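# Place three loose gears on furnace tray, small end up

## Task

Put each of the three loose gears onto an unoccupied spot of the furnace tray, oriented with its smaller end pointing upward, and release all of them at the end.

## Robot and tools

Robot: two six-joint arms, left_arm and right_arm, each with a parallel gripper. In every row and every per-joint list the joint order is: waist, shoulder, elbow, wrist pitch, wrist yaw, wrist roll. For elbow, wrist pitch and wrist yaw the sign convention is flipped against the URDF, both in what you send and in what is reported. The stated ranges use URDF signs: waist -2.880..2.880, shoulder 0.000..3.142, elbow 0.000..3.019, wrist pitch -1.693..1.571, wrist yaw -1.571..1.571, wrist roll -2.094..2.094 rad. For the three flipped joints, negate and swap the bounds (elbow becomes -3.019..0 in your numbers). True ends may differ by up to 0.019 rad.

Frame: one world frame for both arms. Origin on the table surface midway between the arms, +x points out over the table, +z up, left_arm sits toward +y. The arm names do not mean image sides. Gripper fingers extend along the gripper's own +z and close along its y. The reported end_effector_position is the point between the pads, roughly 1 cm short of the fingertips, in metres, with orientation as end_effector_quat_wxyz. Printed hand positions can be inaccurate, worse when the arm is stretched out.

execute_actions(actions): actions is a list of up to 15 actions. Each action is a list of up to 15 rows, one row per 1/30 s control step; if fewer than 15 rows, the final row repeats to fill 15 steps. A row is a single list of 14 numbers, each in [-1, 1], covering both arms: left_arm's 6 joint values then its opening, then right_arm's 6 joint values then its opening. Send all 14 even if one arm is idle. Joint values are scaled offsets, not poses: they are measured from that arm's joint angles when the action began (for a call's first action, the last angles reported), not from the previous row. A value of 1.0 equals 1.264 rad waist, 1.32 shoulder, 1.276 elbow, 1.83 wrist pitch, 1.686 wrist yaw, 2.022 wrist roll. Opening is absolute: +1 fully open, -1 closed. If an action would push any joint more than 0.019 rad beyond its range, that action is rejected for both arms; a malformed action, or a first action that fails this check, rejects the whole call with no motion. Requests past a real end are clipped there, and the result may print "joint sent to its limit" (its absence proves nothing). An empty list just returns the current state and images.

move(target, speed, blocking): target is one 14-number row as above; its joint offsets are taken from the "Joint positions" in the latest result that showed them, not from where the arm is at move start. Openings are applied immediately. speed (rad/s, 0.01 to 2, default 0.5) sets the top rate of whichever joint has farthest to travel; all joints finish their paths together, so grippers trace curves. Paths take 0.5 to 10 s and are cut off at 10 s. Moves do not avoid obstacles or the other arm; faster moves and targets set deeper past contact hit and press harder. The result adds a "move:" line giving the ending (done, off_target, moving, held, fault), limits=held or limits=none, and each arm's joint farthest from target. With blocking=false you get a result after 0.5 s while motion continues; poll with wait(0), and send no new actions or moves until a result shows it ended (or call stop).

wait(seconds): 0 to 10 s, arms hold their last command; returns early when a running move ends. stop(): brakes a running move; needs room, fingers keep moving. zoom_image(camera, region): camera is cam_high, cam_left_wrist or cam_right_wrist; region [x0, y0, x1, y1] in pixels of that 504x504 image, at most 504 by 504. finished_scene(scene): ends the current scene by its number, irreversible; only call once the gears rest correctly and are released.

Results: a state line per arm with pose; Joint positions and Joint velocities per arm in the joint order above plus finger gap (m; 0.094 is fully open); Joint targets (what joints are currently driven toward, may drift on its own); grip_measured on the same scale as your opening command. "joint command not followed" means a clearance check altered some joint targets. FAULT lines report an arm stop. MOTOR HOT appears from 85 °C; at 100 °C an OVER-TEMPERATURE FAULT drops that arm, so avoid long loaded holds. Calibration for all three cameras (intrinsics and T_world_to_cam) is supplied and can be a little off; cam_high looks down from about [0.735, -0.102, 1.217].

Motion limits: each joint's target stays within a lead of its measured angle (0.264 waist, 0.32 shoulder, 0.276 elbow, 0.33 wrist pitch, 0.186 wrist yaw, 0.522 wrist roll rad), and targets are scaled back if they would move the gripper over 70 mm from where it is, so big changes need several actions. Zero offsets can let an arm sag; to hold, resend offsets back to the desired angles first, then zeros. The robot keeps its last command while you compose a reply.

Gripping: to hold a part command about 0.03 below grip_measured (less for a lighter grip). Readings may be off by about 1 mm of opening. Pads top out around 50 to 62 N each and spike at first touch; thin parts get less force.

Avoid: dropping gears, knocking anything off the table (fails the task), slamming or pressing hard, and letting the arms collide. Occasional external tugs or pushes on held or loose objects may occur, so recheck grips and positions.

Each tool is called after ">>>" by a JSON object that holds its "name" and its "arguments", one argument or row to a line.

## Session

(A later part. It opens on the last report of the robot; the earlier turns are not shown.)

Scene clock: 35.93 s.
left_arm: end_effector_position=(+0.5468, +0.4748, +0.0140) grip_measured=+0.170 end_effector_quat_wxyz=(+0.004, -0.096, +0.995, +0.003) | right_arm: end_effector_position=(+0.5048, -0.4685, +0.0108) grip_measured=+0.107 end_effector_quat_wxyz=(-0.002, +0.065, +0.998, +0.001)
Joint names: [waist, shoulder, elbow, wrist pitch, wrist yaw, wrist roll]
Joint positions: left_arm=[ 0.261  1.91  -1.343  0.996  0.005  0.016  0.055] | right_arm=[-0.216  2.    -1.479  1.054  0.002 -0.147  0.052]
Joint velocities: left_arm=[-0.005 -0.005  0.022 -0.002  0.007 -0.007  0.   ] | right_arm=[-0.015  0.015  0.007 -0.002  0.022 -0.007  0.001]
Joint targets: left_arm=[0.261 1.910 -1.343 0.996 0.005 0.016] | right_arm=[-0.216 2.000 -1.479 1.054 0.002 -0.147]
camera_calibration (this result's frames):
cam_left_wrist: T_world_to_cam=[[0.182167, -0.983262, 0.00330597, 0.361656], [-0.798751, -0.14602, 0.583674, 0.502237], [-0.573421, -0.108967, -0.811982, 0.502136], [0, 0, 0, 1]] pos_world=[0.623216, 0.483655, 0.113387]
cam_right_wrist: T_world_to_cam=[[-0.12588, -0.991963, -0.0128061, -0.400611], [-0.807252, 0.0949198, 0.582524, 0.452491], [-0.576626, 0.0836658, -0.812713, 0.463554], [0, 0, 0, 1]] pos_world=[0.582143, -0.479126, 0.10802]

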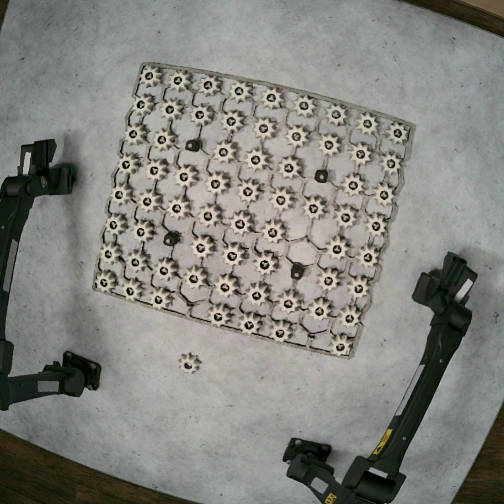

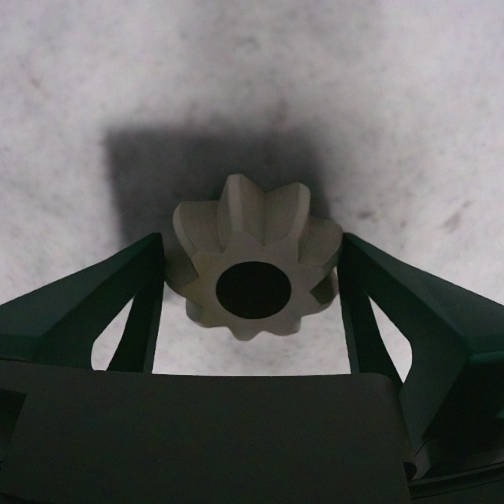

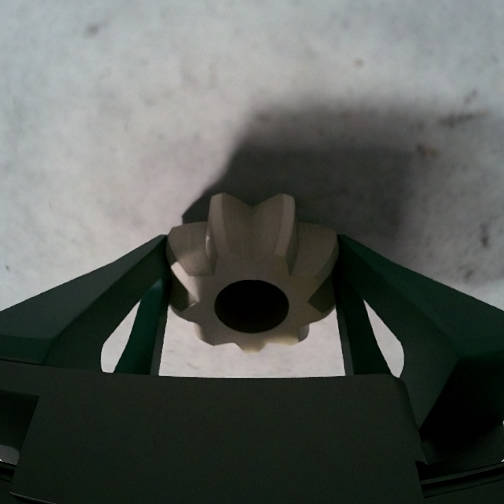

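>>> {"name": "zoom_image", "arguments": {
  "camera": "cam_left_wrist",
  "region": [130, 150, 380, 380]
}}

>>> {"name": "execute_actions", "arguments": {
  "actions": [
    [[0,0,0,0,0,0,0.10, 0,0,0,0,0,0,0.07]]
  ]
}}

Region (130, 150, 380, 380) of cam_left_wrist's 504x504 image, scaled by 2.016, with more detail than that image has; it fills the top 464 rows of this view, and the rest is white.

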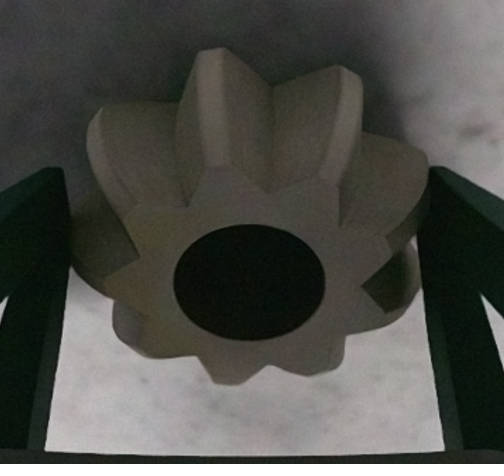

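Scene clock: 36.97 s.
left_arm: end_effector_position=(+0.5468, +0.4748, +0.0140) grip_measured=+0.170 end_effector_quat_wxyz=(+0.004, -0.096, +0.995, +0.003) | right_arm: end_effector_position=(+0.5048, -0.4685, +0.0108) grip_measured=+0.083 end_effector_quat_wxyz=(-0.002, +0.065, +0.998, +0.001)
Joint names: [waist, shoulder, elbow, wrist pitch, wrist yaw, wrist roll]
Joint positions: left_arm=[ 0.261  1.91  -1.343  0.996  0.005  0.016  0.055] | right_arm=[-0.216  2.    -1.479  1.054  0.002 -0.147  0.051]
Joint velocities: left_arm=[ 0.015 -0.015  0.002  0.002  0.051  0.081  0.   ] | right_arm=[-0.005  0.015  0.002 -0.002  0.066 -0.022 -0.001]
Joint targets: left_arm=[0.261 1.910 -1.343 0.996 0.005 0.016] | right_arm=[-0.216 2.000 -1.479 1.054 0.002 -0.147]
camera_calibration (this result's frames):
cam_left_wrist: T_world_to_cam=[[0.182167, -0.983262, 0.00330597, 0.361656], [-0.798751, -0.14602, 0.583674, 0.502237], [-0.573421, -0.108967, -0.811982, 0.502136], [0, 0, 0, 1]] pos_world=[0.623216, 0.483655, 0.113387]
cam_right_wrist: T_world_to_cam=[[-0.12588, -0.991963, -0.0128061, -0.400611], [-0.807252, 0.0949198, 0.582524, 0.452491], [-0.576626, 0.0836658, -0.812713, 0.463554], [0, 0, 0, 1]] pos_world=[0.582143, -0.479126, 0.10802]

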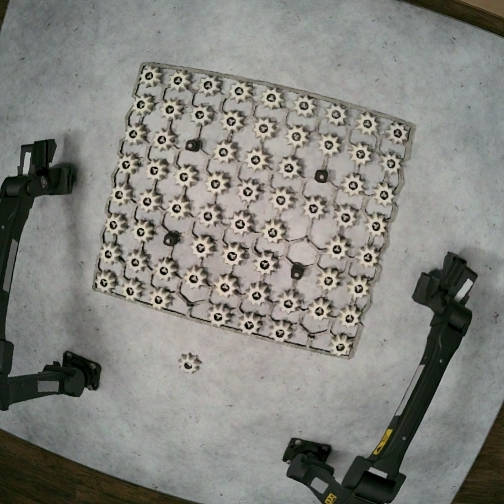

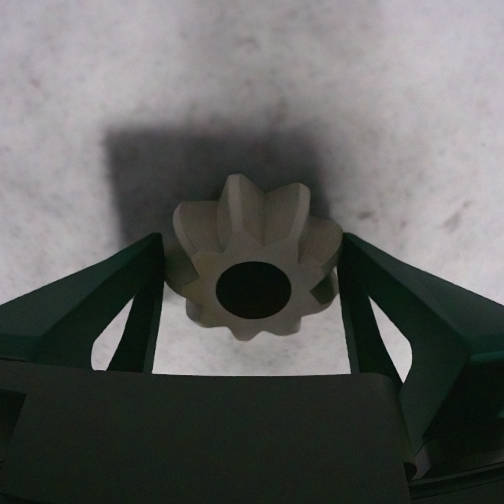

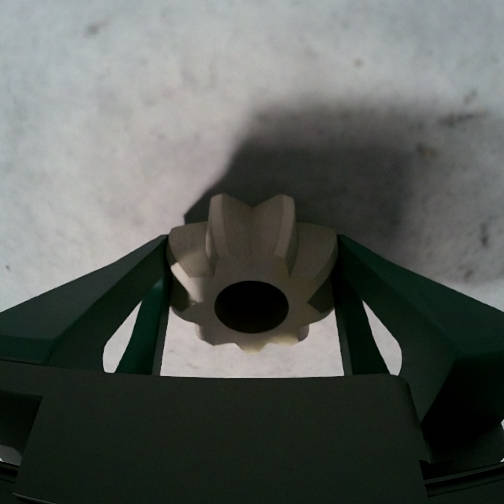

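>>> {"name": "zoom_image", "arguments": {
  "camera": "cam_right_wrist",
  "region": [130, 160, 380, 380]
}}

>>> {"name": "execute_actions", "arguments": {
  "actions": [
    [[0,0,0,0,0,0,0.12, 0,0,0,0,0,0,0.055]]
  ]
}}

Region (130, 160, 380, 380) of cam_right_wrist's 504x504 image, scaled by 2.016, with more detail than that image has; it fills the top 444 rows of this view, and the rest is white.

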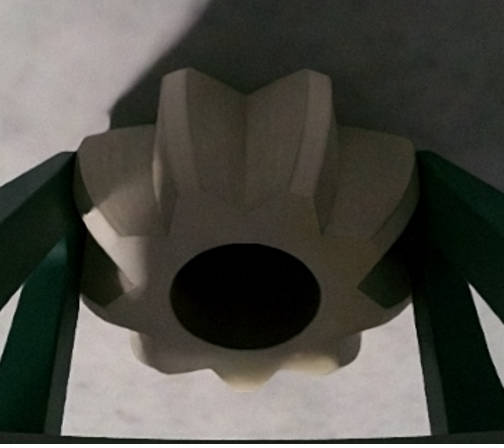

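Scene clock: 38.07 s.
left_arm: end_effector_position=(+0.5468, +0.4748, +0.0140) grip_measured=+0.170 end_effector_quat_wxyz=(+0.004, -0.096, +0.995, +0.003) | right_arm: end_effector_position=(+0.5048, -0.4685, +0.0108) grip_measured=+0.073 end_effector_quat_wxyz=(-0.002, +0.065, +0.998, +0.001)
Joint names: [waist, shoulder, elbow, wrist pitch, wrist yaw, wrist roll]
Joint positions: left_arm=[ 0.261  1.91  -1.343  0.996  0.005  0.016  0.055] | right_arm=[-0.216  2.    -1.479  1.054  0.002 -0.147  0.05 ]
Joint velocities: left_arm=[-0.005 -0.005 -0.002  0.002 -0.051  0.007 -0.   ] | right_arm=[-0.005 -0.024 -0.012 -0.002 -0.066 -0.022  0.   ]
Joint targets: left_arm=[0.261 1.910 -1.343 0.996 0.005 0.016] | right_arm=[-0.216 2.000 -1.479 1.054 0.002 -0.147]
camera_calibration (this result's frames):
cam_left_wrist: T_world_to_cam=[[0.182167, -0.983262, 0.00330597, 0.361656], [-0.798751, -0.14602, 0.583674, 0.502237], [-0.573421, -0.108967, -0.811982, 0.502136], [0, 0, 0, 1]] pos_world=[0.623216, 0.483655, 0.113387]
cam_right_wrist: T_world_to_cam=[[-0.12588, -0.991963, -0.0128061, -0.400611], [-0.807252, 0.0949198, 0.582524, 0.452491], [-0.576626, 0.0836658, -0.812713, 0.463554], [0, 0, 0, 1]] pos_world=[0.582143, -0.479126, 0.10802]

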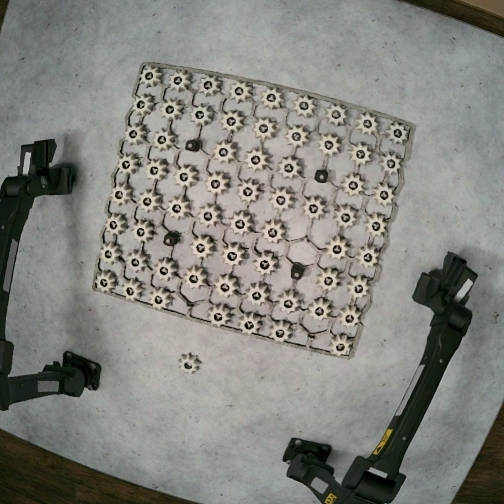

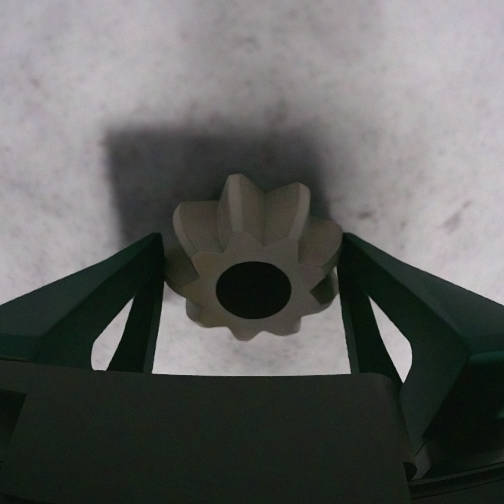

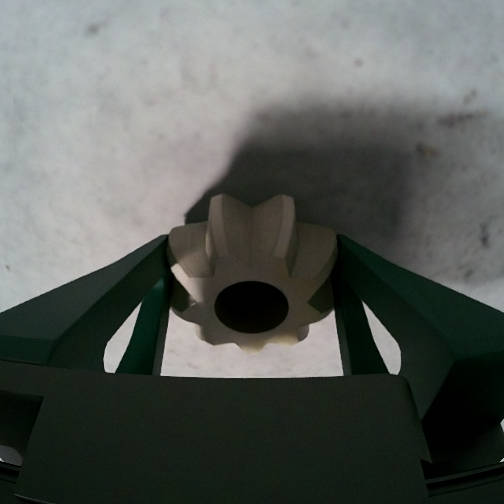

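>>> {"name": "execute_actions", "arguments": {
  "actions": [
    [[0,0,0,0,0,0,0.13, 0,0,0,0,0,0,0.03]]
  ]
}}

Scene clock: 38.87 s.
left_arm: end_effector_position=(+0.5468, +0.4748, +0.0140) grip_measured=+0.170 end_effector_quat_wxyz=(+0.004, -0.096, +0.995, +0.003) | right_arm: end_effector_position=(+0.5048, -0.4685, +0.0108) grip_measured=+0.071 end_effector_quat_wxyz=(-0.002, +0.065, +0.998, +0.001)
Joint names: [waist, shoulder, elbow, wrist pitch, wrist yaw, wrist roll]
Joint positions: left_arm=[ 0.261  1.91  -1.343  0.996  0.005  0.016  0.055] | right_arm=[-0.216  2.    -1.479  1.054  0.002 -0.147  0.05 ]
Joint velocities: left_arm=[-0.005 -0.005  0.002  0.007  0.022  0.022  0.   ] | right_arm=[-0.005  0.005  0.002  0.017  0.007 -0.051  0.   ]
Joint targets: left_arm=[0.261 1.910 -1.343 0.996 0.005 0.016] | right_arm=[-0.216 2.000 -1.479 1.054 0.002 -0.147]
camera_calibration (this result's frames):
cam_left_wrist: T_world_to_cam=[[0.182167, -0.983262, 0.00330597, 0.361656], [-0.798751, -0.14602, 0.583674, 0.502237], [-0.573421, -0.108967, -0.811982, 0.502136], [0, 0, 0, 1]] pos_world=[0.623216, 0.483655, 0.113387]
cam_right_wrist: T_world_to_cam=[[-0.12588, -0.991963, -0.0128061, -0.400611], [-0.807252, 0.0949198, 0.582524, 0.452491], [-0.576626, 0.0836658, -0.812713, 0.463554], [0, 0, 0, 1]] pos_world=[0.582143, -0.479126, 0.10802]

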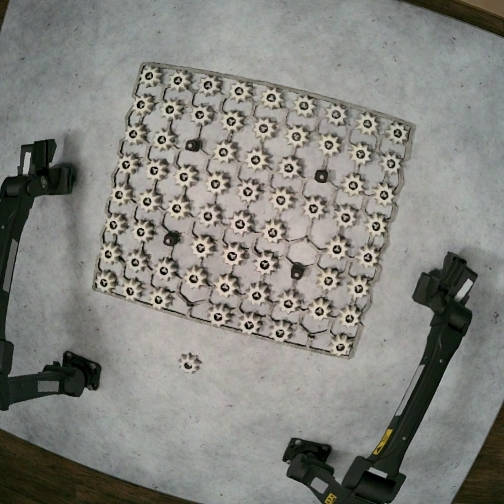

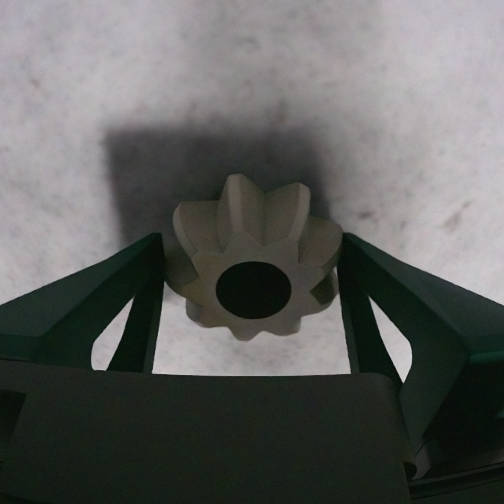

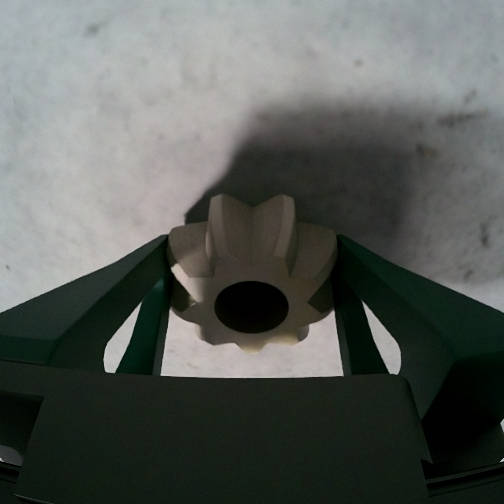

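>>> {"name": "move", "arguments": {
  "target": [0,-0.1024,-0.1241,0.1335,0,0,0.13, 0,-0.0976,-0.1285,0.1255,0,0,0.035],
  "speed": 0.35
}}

Scene clock: 43.23 s.
left_arm: end_effector_position=(+0.5408, +0.4735, +0.1034) grip_measured=+0.170 end_effector_quat_wxyz=(-0.008, -0.096, +0.995, +0.001) | right_arm: end_effector_position=(+0.5029, -0.4680, +0.1030) grip_measured=+0.068 end_effector_quat_wxyz=(-0.006, +0.065, +0.998, +0.003)
Joint names: [waist, shoulder, elbow, wrist pitch, wrist yaw, wrist roll]
Joint positions: left_arm=[ 0.261  1.806 -1.448  1.228  0.005  0.016  0.055] | right_arm=[-0.216  1.903 -1.59   1.272  0.002 -0.147  0.05 ]
Joint velocities: left_arm=[-0.005 -0.005 -0.002 -0.012  0.051  0.007  0.   ] | right_arm=[ 0.005  0.015 -0.007  0.012  0.066 -0.037  0.   ]
Joint targets: left_arm=[0.261 1.775 -1.502 1.240 0.005 0.016] | right_arm=[-0.216 1.871 -1.643 1.284 0.002 -0.147]
move: off_target (left_arm, right_arm); limits=none; left_arm: farthest joint: the elbow, 0.053 radians from its target (0.158 radians at the start); right_arm: farthest joint: the elbow, 0.053 radians from its target (0.164 radians at the start)
camera_calibration (this result's frames):
cam_left_wrist: T_world_to_cam=[[0.182249, -0.983245, 0.00387855, 0.361098], [-0.785247, -0.143173, 0.602402, 0.434518], [-0.591753, -0.112833, -0.798183, 0.58147], [0, 0, 0, 1]] pos_world=[0.619481, 0.482868, 0.200965]
cam_right_wrist: T_world_to_cam=[[-0.126009, -0.991926, -0.0143022, -0.398897], [-0.801658, 0.093325, 0.590453, 0.392797], [-0.584351, 0.085868, -0.806945, 0.541713], [0, 0, 0, 1]] pos_world=[0.581174, -0.478849, 0.1995]

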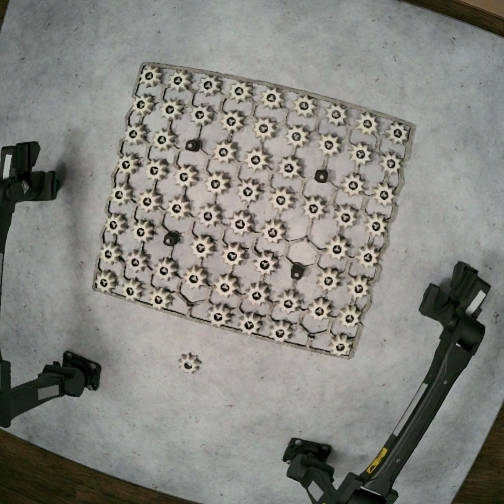

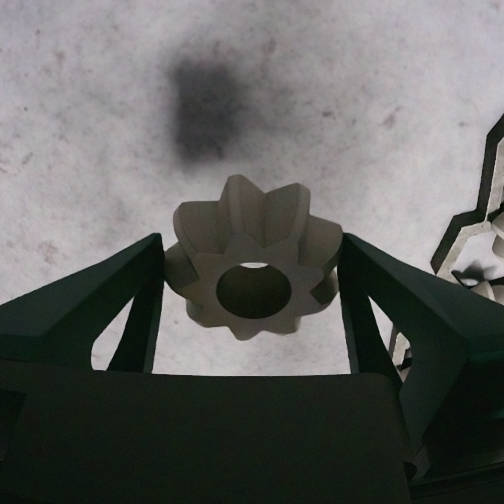

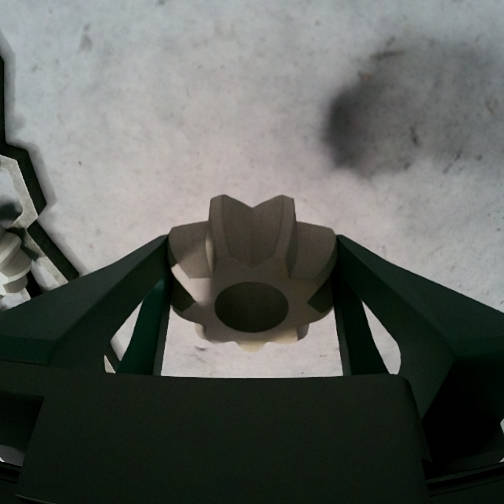

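>>> {"name": "move", "arguments": {
  "target": [-0.771,-0.3465,0.3877,-0.0555,0,0.004,0.13, 0.4108,-0.028,-0.0478,0.0066,0,-0.2038,0.035],
  "speed": 0.6
}}

Scene clock: 46.73 s.
left_arm: end_effector_position=(+0.2808, +0.1116, +0.1081) grip_measured=+0.169 end_effector_quat_wxyz=(-0.002, +0.384, +0.923, +0.003) | right_arm: end_effector_position=(+0.5121, -0.1701, +0.1190) grip_measured=+0.036 end_effector_quat_wxyz=(+0.008, -0.389, +0.921, +0.001)
Joint names: [waist, shoulder, elbow, wrist pitch, wrist yaw, wrist roll]
Joint positions: left_arm=[-0.72   1.38  -0.944  1.141  0.004  0.016  0.055] | right_arm=[ 0.311  1.885 -1.607  1.277  0.004 -0.55   0.049]
Joint velocities: left_arm=[-0.005 -0.005  0.002  0.007  0.022  0.022  0.001] | right_arm=[-0.015  0.005 -0.002  0.007  0.037 -0.037  0.002]
Joint targets: left_arm=[-0.713 1.348 -0.953 1.127 0.005 0.024] | right_arm=[0.304 1.866 -1.651 1.284 0.002 -0.559]
move: off_target (left_arm, right_arm); limits=none; left_arm: farthest joint: the shoulder, 0.031 radians from its target (0.457 radians at the start); right_arm: farthest joint: the elbow, 0.044 radians from its target (0.061 radians at the start)
camera_calibration (this result's frames):
cam_left_wrist: T_world_to_cam=[[-0.715889, -0.698198, 0.00479756, 0.272882], [-0.559095, 0.57735, 0.595046, 0.0326544], [-0.41823, 0.423305, -0.803677, 0.282592], [0, 0, 0, 1]] pos_world=[0.331798, 0.0520495, 0.206373]
cam_right_wrist: T_world_to_cam=[[0.719602, -0.694367, -0.00524043, -0.485485], [-0.569783, -0.59477, 0.567095, 0.129896], [-0.396889, -0.405097, -0.823636, 0.356881], [0, 0, 0, 1]] pos_world=[0.565011, -0.115275, 0.217732]

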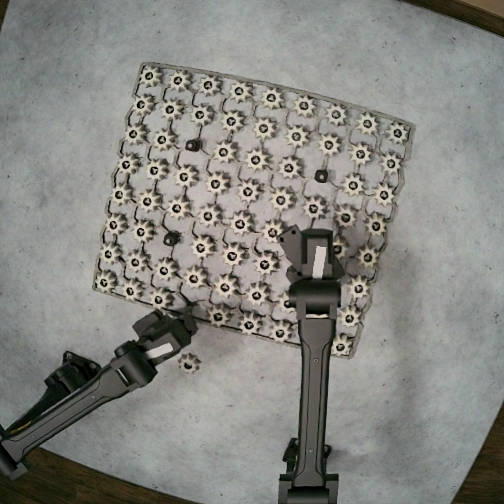

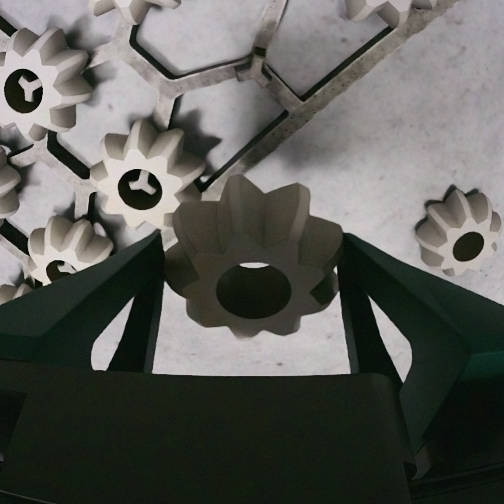

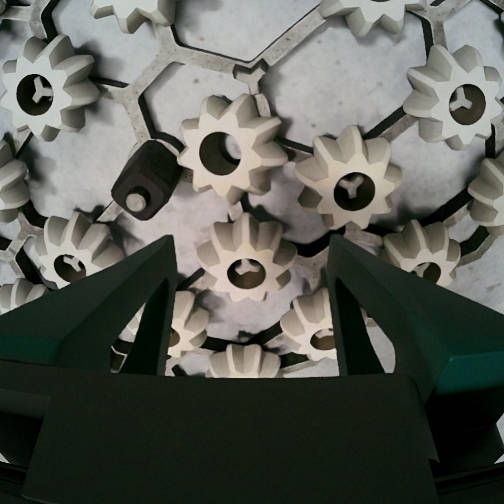

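>>> {"name": "zoom_image", "arguments": {
  "camera": "cam_right_wrist",
  "region": [90, 20, 410, 320]
}}

>>> {"name": "zoom_image", "arguments": {
  "camera": "cam_high",
  "region": [230, 150, 400, 320]
}}

Region (90, 20, 410, 320) of cam_right_wrist's 504x504 image, scaled by 1.575, with more detail than that image has; it fills the top 472 rows of this view, and the rest is white.

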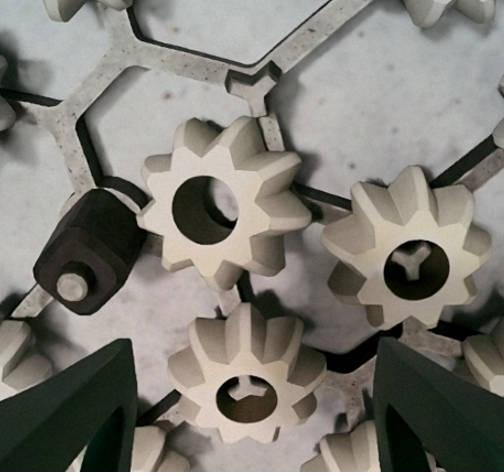

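Region (230, 150, 400, 320) of cam_high's 504x504 image, scaled by 2.965, with more detail than that image has.

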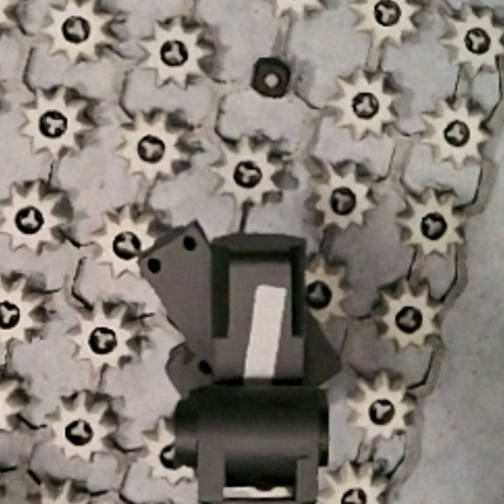

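>>> {"name": "zoom_image", "arguments": {
  "camera": "cam_left_wrist",
  "region": [80, 0, 400, 240]
}}

Region (80, 0, 400, 240) of cam_left_wrist's 504x504 image, scaled by 1.575, with more detail than that image has; it fills the top 378 rows of this view, and the rest is white.

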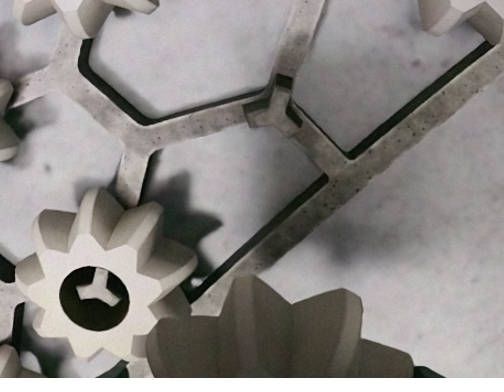

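>>> {"name": "move", "arguments": {
  "target": [-0.0087,0.1382,-0.0657,-0.0813,0,0,0.13, 0.031,0.0288,0.014,-0.0216,0,0.415,0.5],
  "speed": 0.4
}}

Scene clock: 55.07 s.
left_arm: end_effector_position=(+0.3056, +0.0874, +0.0533) grip_measured=+0.169 end_effector_quat_wxyz=(-0.009, +0.384, +0.923, +0.005) | right_arm: end_effector_position=(+0.5063, -0.1548, +0.1020) grip_measured=+0.499 end_effector_quat_wxyz=(+0.001, +0.001, +1.000, +0.003)
Joint names: [waist, shoulder, elbow, wrist pitch, wrist yaw, wrist roll]
Joint positions: left_arm=[-0.72   1.552 -0.966  1.005  0.004  0.016  0.055] | right_arm=[ 0.339  1.902 -1.586  1.251  0.004  0.279  0.07 ]
Joint velocities: left_arm=[-0.005 -0.015  0.012  0.007  0.066 -0.081  0.   ] | right_arm=[-0.005 -0.005  0.002  0.012  0.037  0.007  0.001]
Joint targets: left_arm=[-0.731 1.562 -1.027 0.992 0.004 0.016] | right_arm=[0.350 1.923 -1.589 1.237 0.004 0.290]
move: off_target (left_arm, right_arm); limits=none; left_arm: farthest joint: the elbow, 0.062 radians from its target (0.084 radians at the start); right_arm: farthest joint: the shoulder, 0.021 radians from its target (0.038 radians at the start)
camera_calibration (this result's frames):
cam_left_wrist: T_world_to_cam=[[-0.715837, -0.698248, 0.00515351, 0.273965], [-0.552862, 0.571266, 0.606629, 0.0910871], [-0.426522, 0.431399, -0.794968, 0.260494], [0, 0, 0, 1]] pos_world=[0.35758, 0.0268838, 0.150417]
cam_right_wrist: T_world_to_cam=[[0.00202848, -0.999885, -0.0150089, -0.153862], [-0.816005, -0.0103309, 0.577952, 0.359385], [-0.578041, 0.011075, -0.815933, 0.502081], [0, 0, 0, 1]] pos_world=[0.583796, -0.155692, 0.199648]

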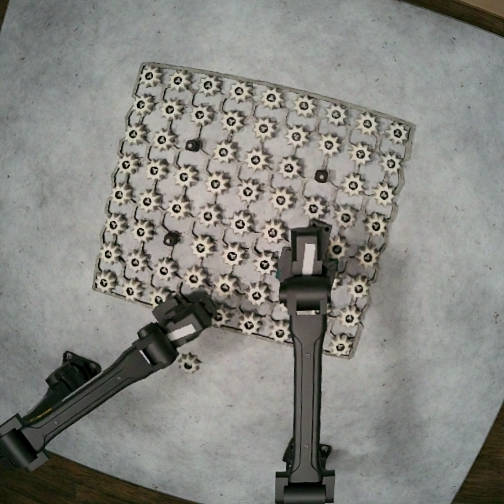

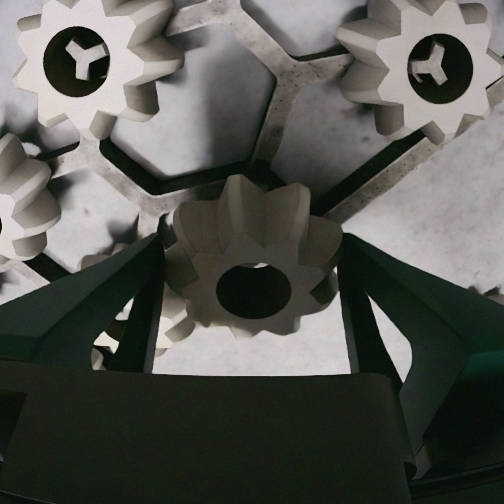

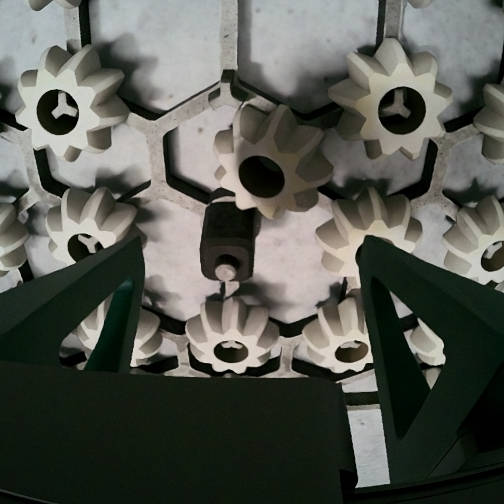

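>>> {"name": "zoom_image", "arguments": {
  "camera": "cam_right_wrist",
  "region": [150, 50, 400, 300]
}}

Region (150, 50, 400, 300) of cam_right_wrist's 504x504 image, scaled by 2.016, with more detail than that image has.

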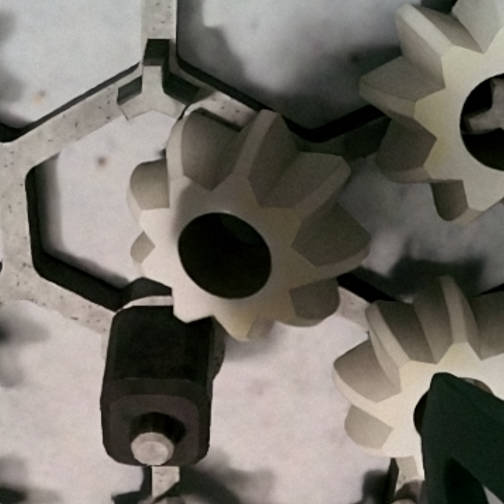

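>>> {"name": "execute_actions", "arguments": {
  "actions": [
    [[-0.0087,0,-0.050,-0.007,0,0,0.13, 0,0.016,0,-0.007,0,0,0.5],[-0.0087,0,-0.053,-0.007,0,0,0.13, 0,0.016,0,-0.007,0,0,0.5],[-0.0087,0,-0.056,-0.007,0,0,0.13, 0,0.016,0,-0.007,0,0,0.5],[-0.0087,0,-0.059,-0.007,0,0,0.13, 0,0.016,0,-0.007,0,0,0.5],[-0.0087,0,-0.062,-0.007,0,0,0.13, 0,0.016,0,-0.007,0,0,0.5],[-0.0087,0,-0.064,-0.007,0,0,0.13, 0,0.016,0,-0.007,0,0,0.5]]
  ]
}}

Scene clock: 57.80 s.
left_arm: end_effector_position=(+0.3135, +0.0797, +0.0611) grip_measured=+0.169 end_effector_quat_wxyz=(+0.002, +0.384, +0.923, +0.001) | right_arm: end_effector_position=(+0.5063, -0.1548, +0.1020) grip_measured=+0.499 end_effector_quat_wxyz=(+0.001, +0.001, +1.000, +0.003)
Joint names: [waist, shoulder, elbow, wrist pitch, wrist yaw, wrist roll]
Joint positions: left_arm=[-0.72   1.552 -0.991  1.005  0.004  0.016  0.055] | right_arm=[ 0.339  1.902 -1.586  1.251  0.004  0.28   0.07 ]
Joint velocities: left_arm=[-0.015 -0.005  0.012 -0.002 -0.037 -0.066  0.   ] | right_arm=[-0.005 -0.015 -0.002 -0.012 -0.022  0.007  0.   ]
Joint targets: left_arm=[-0.731 1.552 -1.048 0.992 0.004 0.016] | right_arm=[0.339 1.923 -1.586 1.238 0.004 0.279]
camera_calibration (this result's frames):
cam_left_wrist: T_world_to_cam=[[-0.715922, -0.698165, 0.00455343, 0.274253], [-0.56329, 0.581445, 0.587049, 0.0988184], [-0.412505, 0.417717, -0.809539, 0.270974], [0, 0, 0, 1]] pos_world=[0.363785, 0.0208265, 0.160103]
cam_right_wrist: T_world_to_cam=[[0.00164702, -0.999886, -0.0150098, -0.153669], [-0.816008, -0.0100201, 0.577954, 0.359435], [-0.578038, 0.0112962, -0.815932, 0.502114], [0, 0, 0, 1]] pos_world=[0.583796, -0.155722, 0.199648]

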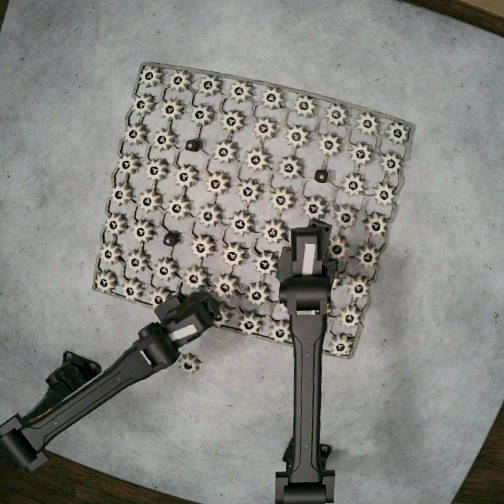

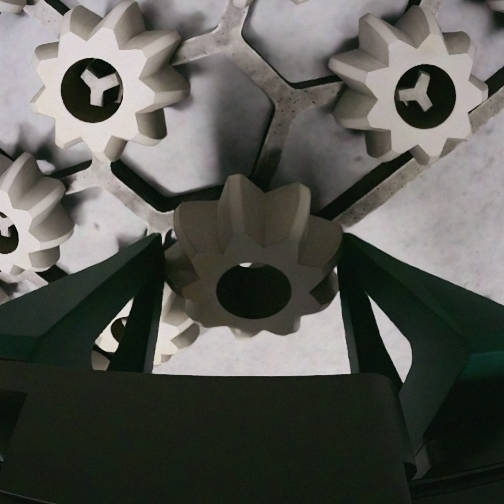

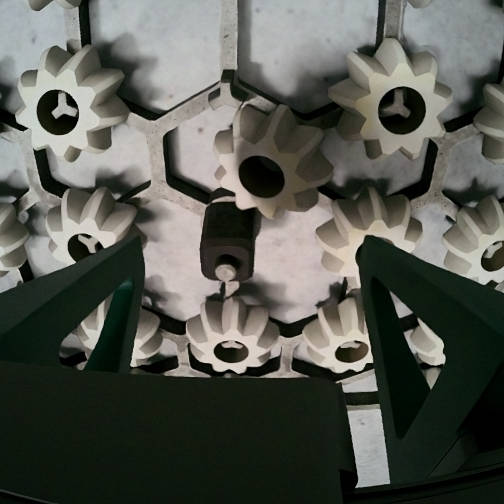

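>>> {"name": "execute_actions", "arguments": {
  "actions": [
    [[-0.009,0,-0.012,-0.007,0,0,0.13, 0,0.016,0,-0.007,0,0,0.5],[-0.010,0,-0.010,-0.008,0,0,0.13, 0,0.016,0,-0.007,0,0,0.5],[-0.011,0,-0.008,-0.008,0,0,0.13, 0,0.016,0,-0.007,0,0,0.5],[-0.012,0,-0.006,-0.009,0,0,0.13, 0,0.016,0,-0.007,0,0,0.5],[-0.013,0,-0.004,-0.009,0,0,0.13, 0,0.016,0,-0.007,0,0,0.5],[-0.014,0,-0.002,-0.010,0,0,0.13, 0,0.016,0,-0.007,0,0,0.5],[-0.014,0,0.0,-0.010,0,0,0.13, 0,0.016,0,-0.007,0,0,0.5],[-0.014,0,0.002,-0.011,0,0,0.13, 0,0.016,0,-0.007,0,0,0.5],[-0.014,0,0.004,-0.011,0,0,0.13, 0,0.016,0,-0.007,0,0,0.5],[-0.014,0,0.006,-0.012,0,0,0.13, 0,0.016,0,-0.007,0,0,0.5],[-0.014,0,0.0086,-0.012,0,0,0.13, 0,0.016,0,-0.007,0,0,0.5]]
  ]
}}

Scene clock: 60.80 s.
left_arm: end_effector_position=(+0.3071, +0.0823, +0.0551) grip_measured=+0.169 end_effector_quat_wxyz=(-0.002, +0.387, +0.922, +0.003) | right_arm: end_effector_position=(+0.5063, -0.1548, +0.1020) grip_measured=+0.499 end_effector_quat_wxyz=(+0.001, +0.001, +1.000, +0.003)
Joint names: [waist, shoulder, elbow, wrist pitch, wrist yaw, wrist roll]
Joint positions: left_arm=[-0.727  1.552 -0.972  0.997  0.004  0.016  0.055] | right_arm=[ 0.339  1.902 -1.586  1.251  0.004  0.28   0.07 ]
Joint velocities: left_arm=[ 0.005  0.005  0.012  0.017  0.022 -0.022 -0.   ] | right_arm=[-0.005  0.005  0.007  0.002  0.095 -0.022 -0.   ]
Joint targets: left_arm=[-0.738 1.552 -0.980 0.983 0.004 0.016] | right_arm=[0.339 1.923 -1.586 1.238 0.004 0.280]
camera_calibration (this result's frames):
cam_left_wrist: T_world_to_cam=[[-0.720399, -0.693543, 0.00481632, 0.272504], [-0.555016, 0.580644, 0.595659, 0.0941961], [-0.415912, 0.426439, -0.803223, 0.262312], [0, 0, 0, 1]] pos_world=[0.357691, 0.0224385, 0.153274]
cam_right_wrist: T_world_to_cam=[[0.00164702, -0.999886, -0.0150098, -0.153669], [-0.816008, -0.0100201, 0.577954, 0.359435], [-0.578038, 0.0112962, -0.815932, 0.502114], [0, 0, 0, 1]] pos_world=[0.583796, -0.155722, 0.199648]

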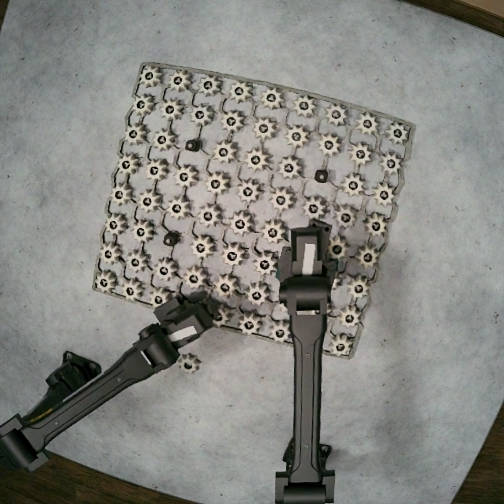

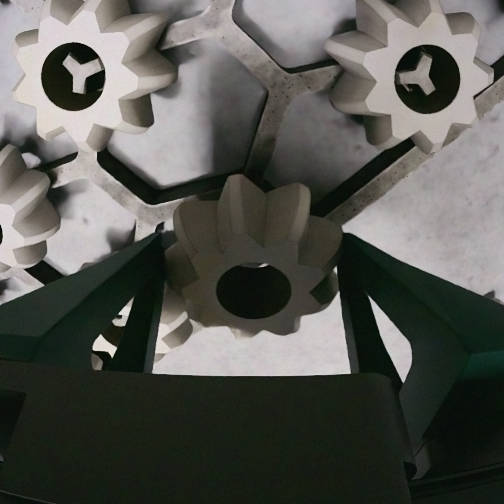

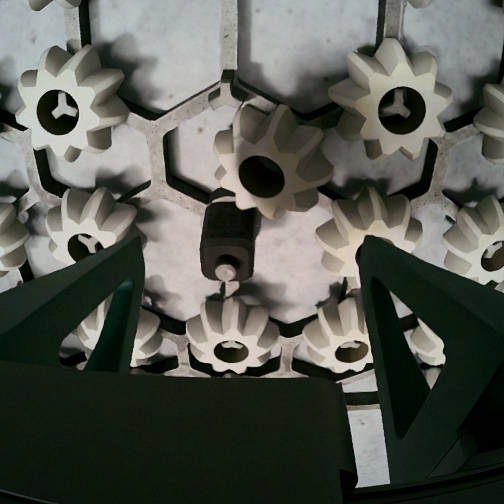

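>>> {"name": "execute_actions", "arguments": {
  "actions": [
    [[0,0.004,-0.006,-0.008,0,0,0.13, 0,0.016,0,-0.007,0,0,0.5],[0,0.006,-0.006,-0.009,0,0,0.13, 0,0.016,0,-0.007,0,0,0.5],[0,0.008,-0.006,-0.010,0,0,0.13, 0,0.016,0,-0.007,0,0,0.5],[0,0.010,-0.006,-0.011,0,0,0.13, 0,0.016,0,-0.007,0,0,0.5],[0,0.012,-0.006,-0.012,0,0,0.13, 0,0.016,0,-0.007,0,0,0.5],[0,0.013,-0.006,-0.013,0,0,0.13, 0,0.016,0,-0.007,0,0,0.5],[0,0.014,-0.006,-0.014,0,0,0.13, 0,0.016,0,-0.007,0,0,0.5],[0,0.015,-0.006,-0.015,0,0,0.13, 0,0.016,0,-0.007,0,0,0.5],[0,0.016,-0.006,-0.016,0,0,0.13, 0,0.016,0,-0.007,0,0,0.5],[0,0.017,-0.006,-0.017,0,0,0.13, 0,0.016,0,-0.007,0,0,0.5],[0,0.018,-0.006,-0.018,0,0,0.13, 0,0.016,0,-0.007,0,0,0.5]]
  ]
}}

Scene clock: 62.63 s.
left_arm: end_effector_position=(+0.3093, +0.0802, +0.0496) grip_measured=+0.169 end_effector_quat_wxyz=(-0.001, +0.387, +0.922, +0.002) | right_arm: end_effector_position=(+0.5063, -0.1548, +0.1020) grip_measured=+0.499 end_effector_quat_wxyz=(+0.001, +0.001, +1.000, +0.003)
Joint names: [waist, shoulder, elbow, wrist pitch, wrist yaw, wrist roll]
Joint positions: left_arm=[-0.727  1.566 -0.971  0.979  0.004  0.016  0.055] | right_arm=[ 0.339  1.902 -1.586  1.251  0.004  0.28   0.07 ]
Joint velocities: left_arm=[ 0.005 -0.005  0.007  0.012  0.081 -0.007 -0.001] | right_arm=[-0.015 -0.005  0.002  0.022 -0.037 -0.007  0.   ]
Joint targets: left_arm=[-0.727 1.576 -0.979 0.964 0.004 0.016] | right_arm=[0.339 1.923 -1.586 1.238 0.004 0.280]
camera_calibration (this result's frames):
cam_left_wrist: T_world_to_cam=[[-0.720412, -0.69353, 0.00472249, 0.272614], [-0.556627, 0.582238, 0.592592, 0.100459], [-0.41373, 0.424282, -0.805489, 0.259349], [0, 0, 0, 1]] pos_world=[0.359613, 0.0205375, 0.148084]
cam_right_wrist: T_world_to_cam=[[0.00164702, -0.999886, -0.0150098, -0.153669], [-0.816008, -0.0100201, 0.577954, 0.359435], [-0.578038, 0.0112962, -0.815932, 0.502114], [0, 0, 0, 1]] pos_world=[0.583796, -0.155722, 0.199648]

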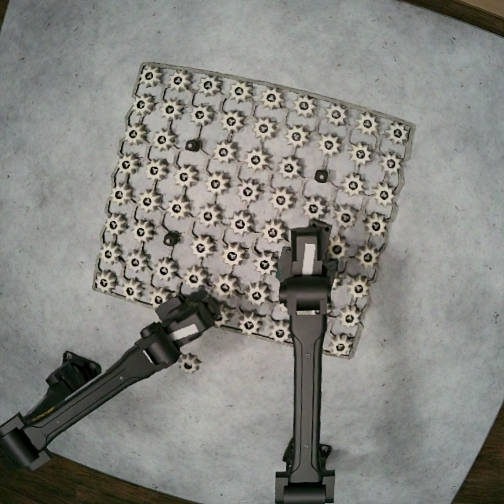

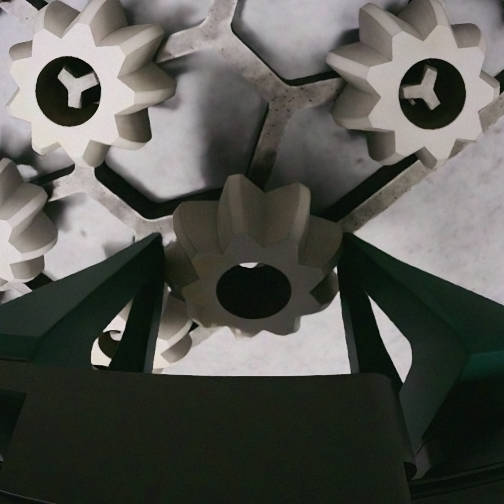

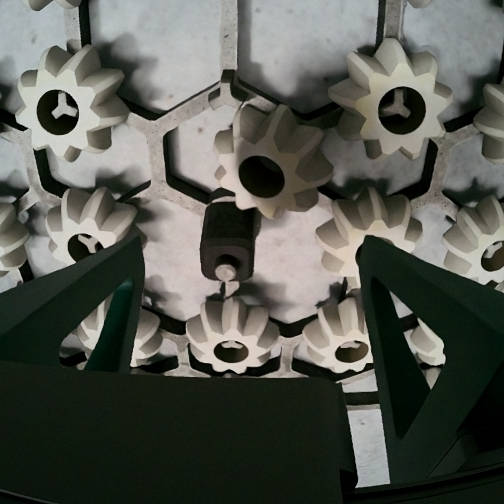

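>>> {"name": "execute_actions", "arguments": {
  "actions": [
    [[0,0.009,-0.005,-0.010,0,0,0.13, 0,0.016,0,-0.007,0,0,0.5],[0,0.0105,-0.0036,-0.012,0,0,0.13, 0,0.016,0,-0.007,0,0,0.5],[0,0.012,-0.0022,-0.014,0,0,0.13, 0,0.016,0,-0.007,0,0,0.5],[0,0.0135,-0.0008,-0.016,0,0,0.13, 0,0.016,0,-0.007,0,0,0.5],[0,0.015,0.0006,-0.018,0,0,0.13, 0,0.016,0,-0.007,0,0,0.5],[0,0.0165,0.002,-0.020,0,0,0.13, 0,0.016,0,-0.007,0,0,0.5],[0,0.018,0.0034,-0.022,0,0,0.13, 0,0.016,0,-0.007,0,0,0.5],[0,0.0195,0.0048,-0.024,0,0,0.13, 0,0.016,0,-0.007,0,0,0.5],[0,0.021,0.0062,-0.026,0,0,0.13, 0,0.016,0,-0.007,0,0,0.5],[0,0.0225,0.0076,-0.028,0,0,0.13, 0,0.016,0,-0.007,0,0,0.5],[0,0.024,0.009,-0.030,0,0,0.13, 0,0.016,0,-0.007,0,0,0.5],[0,0.0255,0.0104,-0.032,0,0,0.13, 0,0.016,0,-0.007,0,0,0.5],[0,0.027,0.0118,-0.034,0,0,0.13, 0,0.016,0,-0.007,0,0,0.5],[0,0.0288,0.013,-0.0355,0,0,0.13, 0,0.016,0,-0.007,0,0,0.5]]
  ]
}}

Scene clock: 64.23 s.
left_arm: end_effector_position=(+0.3098, +0.0796, +0.0342) grip_measured=+0.169 end_effector_quat_wxyz=(+0.002, +0.387, +0.922, +0.001) | right_arm: end_effector_position=(+0.5063, -0.1548, +0.1020) grip_measured=+0.499 end_effector_quat_wxyz=(+0.001, +0.001, +1.000, +0.003)
Joint names: [waist, shoulder, elbow, wrist pitch, wrist yaw, wrist roll]
Joint positions: left_arm=[-0.727  1.591 -0.952  0.93   0.004  0.016  0.055] | right_arm=[ 0.339  1.902 -1.586  1.251  0.004  0.28   0.07 ]
Joint velocities: left_arm=[ 0.005  0.054  0.027 -0.046 -0.007 -0.051 -0.   ] | right_arm=[-0.005 -0.005  0.007 -0.012 -0.007  0.022 -0.001]
Joint targets: left_arm=[-0.727 1.604 -0.954 0.914 0.003 0.016] | right_arm=[0.339 1.923 -1.586 1.238 0.004 0.280]
camera_calibration (this result's frames):
cam_left_wrist: T_world_to_cam=[[-0.720429, -0.693514, 0.00460041, 0.272713], [-0.55871, 0.584297, 0.588592, 0.110813], [-0.410884, 0.421468, -0.808418, 0.246837], [0, 0, 0, 1]] pos_world=[0.359804, 0.0203486, 0.133069]
cam_right_wrist: T_world_to_cam=[[0.00164702, -0.999886, -0.0150098, -0.153669], [-0.816008, -0.0100201, 0.577954, 0.359435], [-0.578038, 0.0112962, -0.815932, 0.502114], [0, 0, 0, 1]] pos_world=[0.583796, -0.155722, 0.199648]

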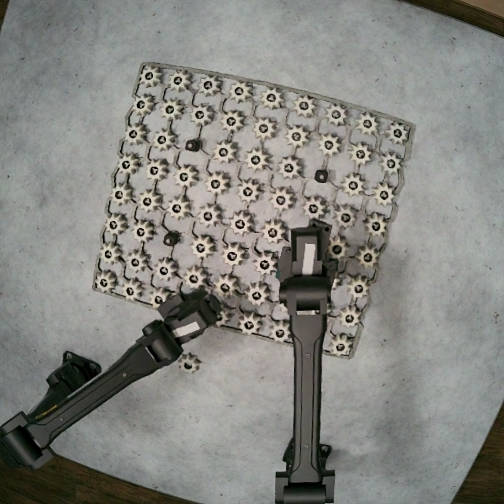

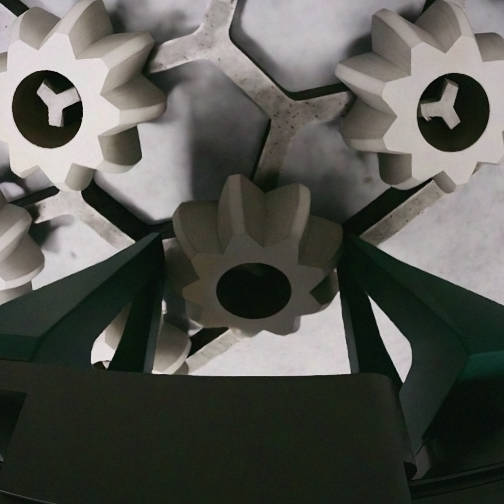

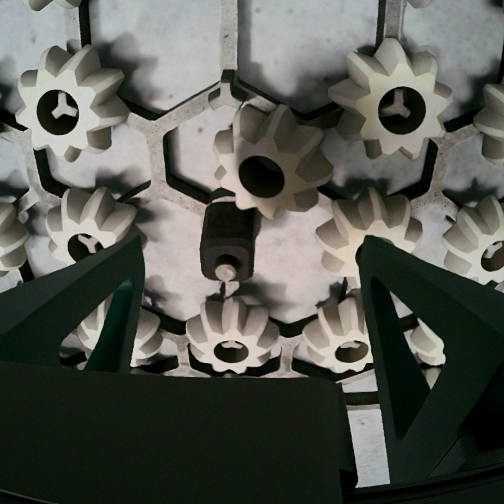

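>>> {"name": "execute_actions", "arguments": {
  "actions": [
    [[0,0.010,-0.002,-0.009,0,0,0.13, 0,0.016,0,-0.007,0,0,0.5],[0,0.011,-0.001,-0.010,0,0,0.13, 0,0.016,0,-0.007,0,0,0.5],[0,0.012,0,-0.011,0,0,0.13, 0,0.016,0,-0.007,0,0,0.5],[0,0.013,0.001,-0.013,0,0,0.13, 0,0.016,0,-0.007,0,0,0.5],[0,0.014,0.002,-0.014,0,0,0.13, 0,0.016,0,-0.007,0,0,0.5],[0,0.015,0.003,-0.016,0,0,0.13, 0,0.016,0,-0.007,0,0,0.5],[0,0.016,0.004,-0.017,0,0,0.13, 0,0.016,0,-0.007,0,0,0.5]]
  ]
}}

Scene clock: 65.60 s.
left_arm: end_effector_position=(+0.3102, +0.0797, +0.0299) grip_measured=+0.169 end_effector_quat_wxyz=(+0.004, +0.387, +0.922, +0.001) | right_arm: end_effector_position=(+0.5063, -0.1548, +0.1020) grip_measured=+0.499 end_effector_quat_wxyz=(+0.001, +0.001, +1.000, +0.003)
Joint names: [waist, shoulder, elbow, wrist pitch, wrist yaw, wrist roll]
Joint positions: left_arm=[-0.727  1.596 -0.944  0.913  0.005  0.016  0.055] | right_arm=[ 0.339  1.902 -1.586  1.251  0.004  0.28   0.07 ]
Joint velocities: left_arm=[-0.005  0.005  0.012 -0.012 -0.022 -0.007 -0.002] | right_arm=[-0.005 -0.015 -0.002 -0.012 -0.007 -0.022 -0.001]
Joint targets: left_arm=[-0.727 1.612 -0.947 0.899 0.003 0.016] | right_arm=[0.339 1.923 -1.586 1.238 0.004 0.280]
camera_calibration (this result's frames):
cam_left_wrist: T_world_to_cam=[[-0.72044, -0.693513, 0.00258088, 0.27313], [-0.561411, 0.585386, 0.584928, 0.114365], [-0.407166, 0.419956, -0.811081, 0.242594], [0, 0, 0, 1]] pos_world=[0.359756, 0.0205924, 0.129163]
cam_right_wrist: T_world_to_cam=[[0.00164702, -0.999886, -0.0150098, -0.153669], [-0.816008, -0.0100201, 0.577954, 0.359435], [-0.578038, 0.0112962, -0.815932, 0.502114], [0, 0, 0, 1]] pos_world=[0.583796, -0.155722, 0.199648]

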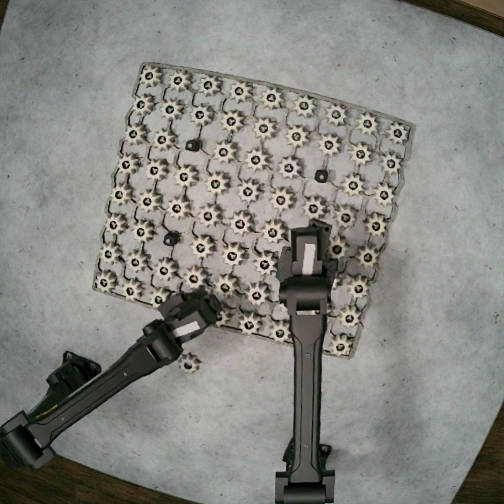

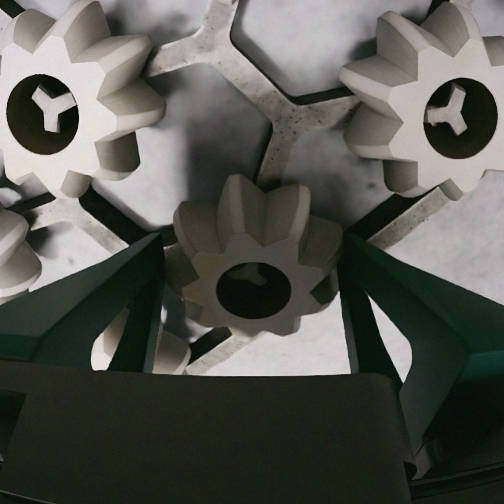

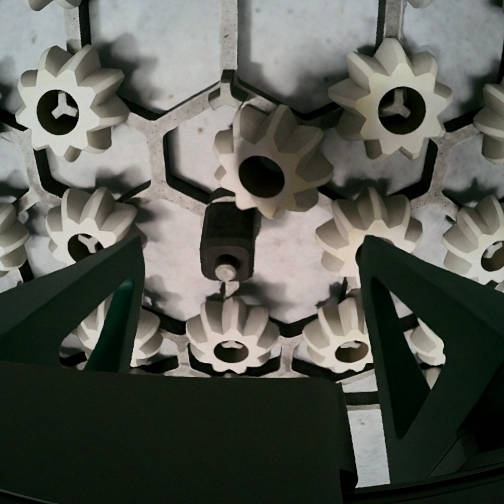

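>>> {"name": "zoom_image", "arguments": {
  "camera": "cam_left_wrist",
  "region": [150, 160, 360, 350]
}}

Region (150, 160, 360, 350) of cam_left_wrist's 504x504 image, scaled by 2.400, with more detail than that image has; it fills the top 456 rows of this view, and the rest is white.

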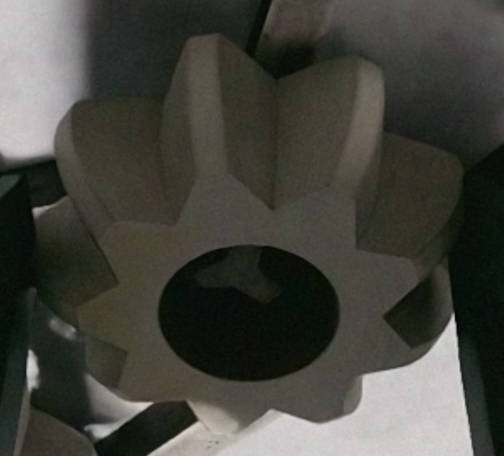

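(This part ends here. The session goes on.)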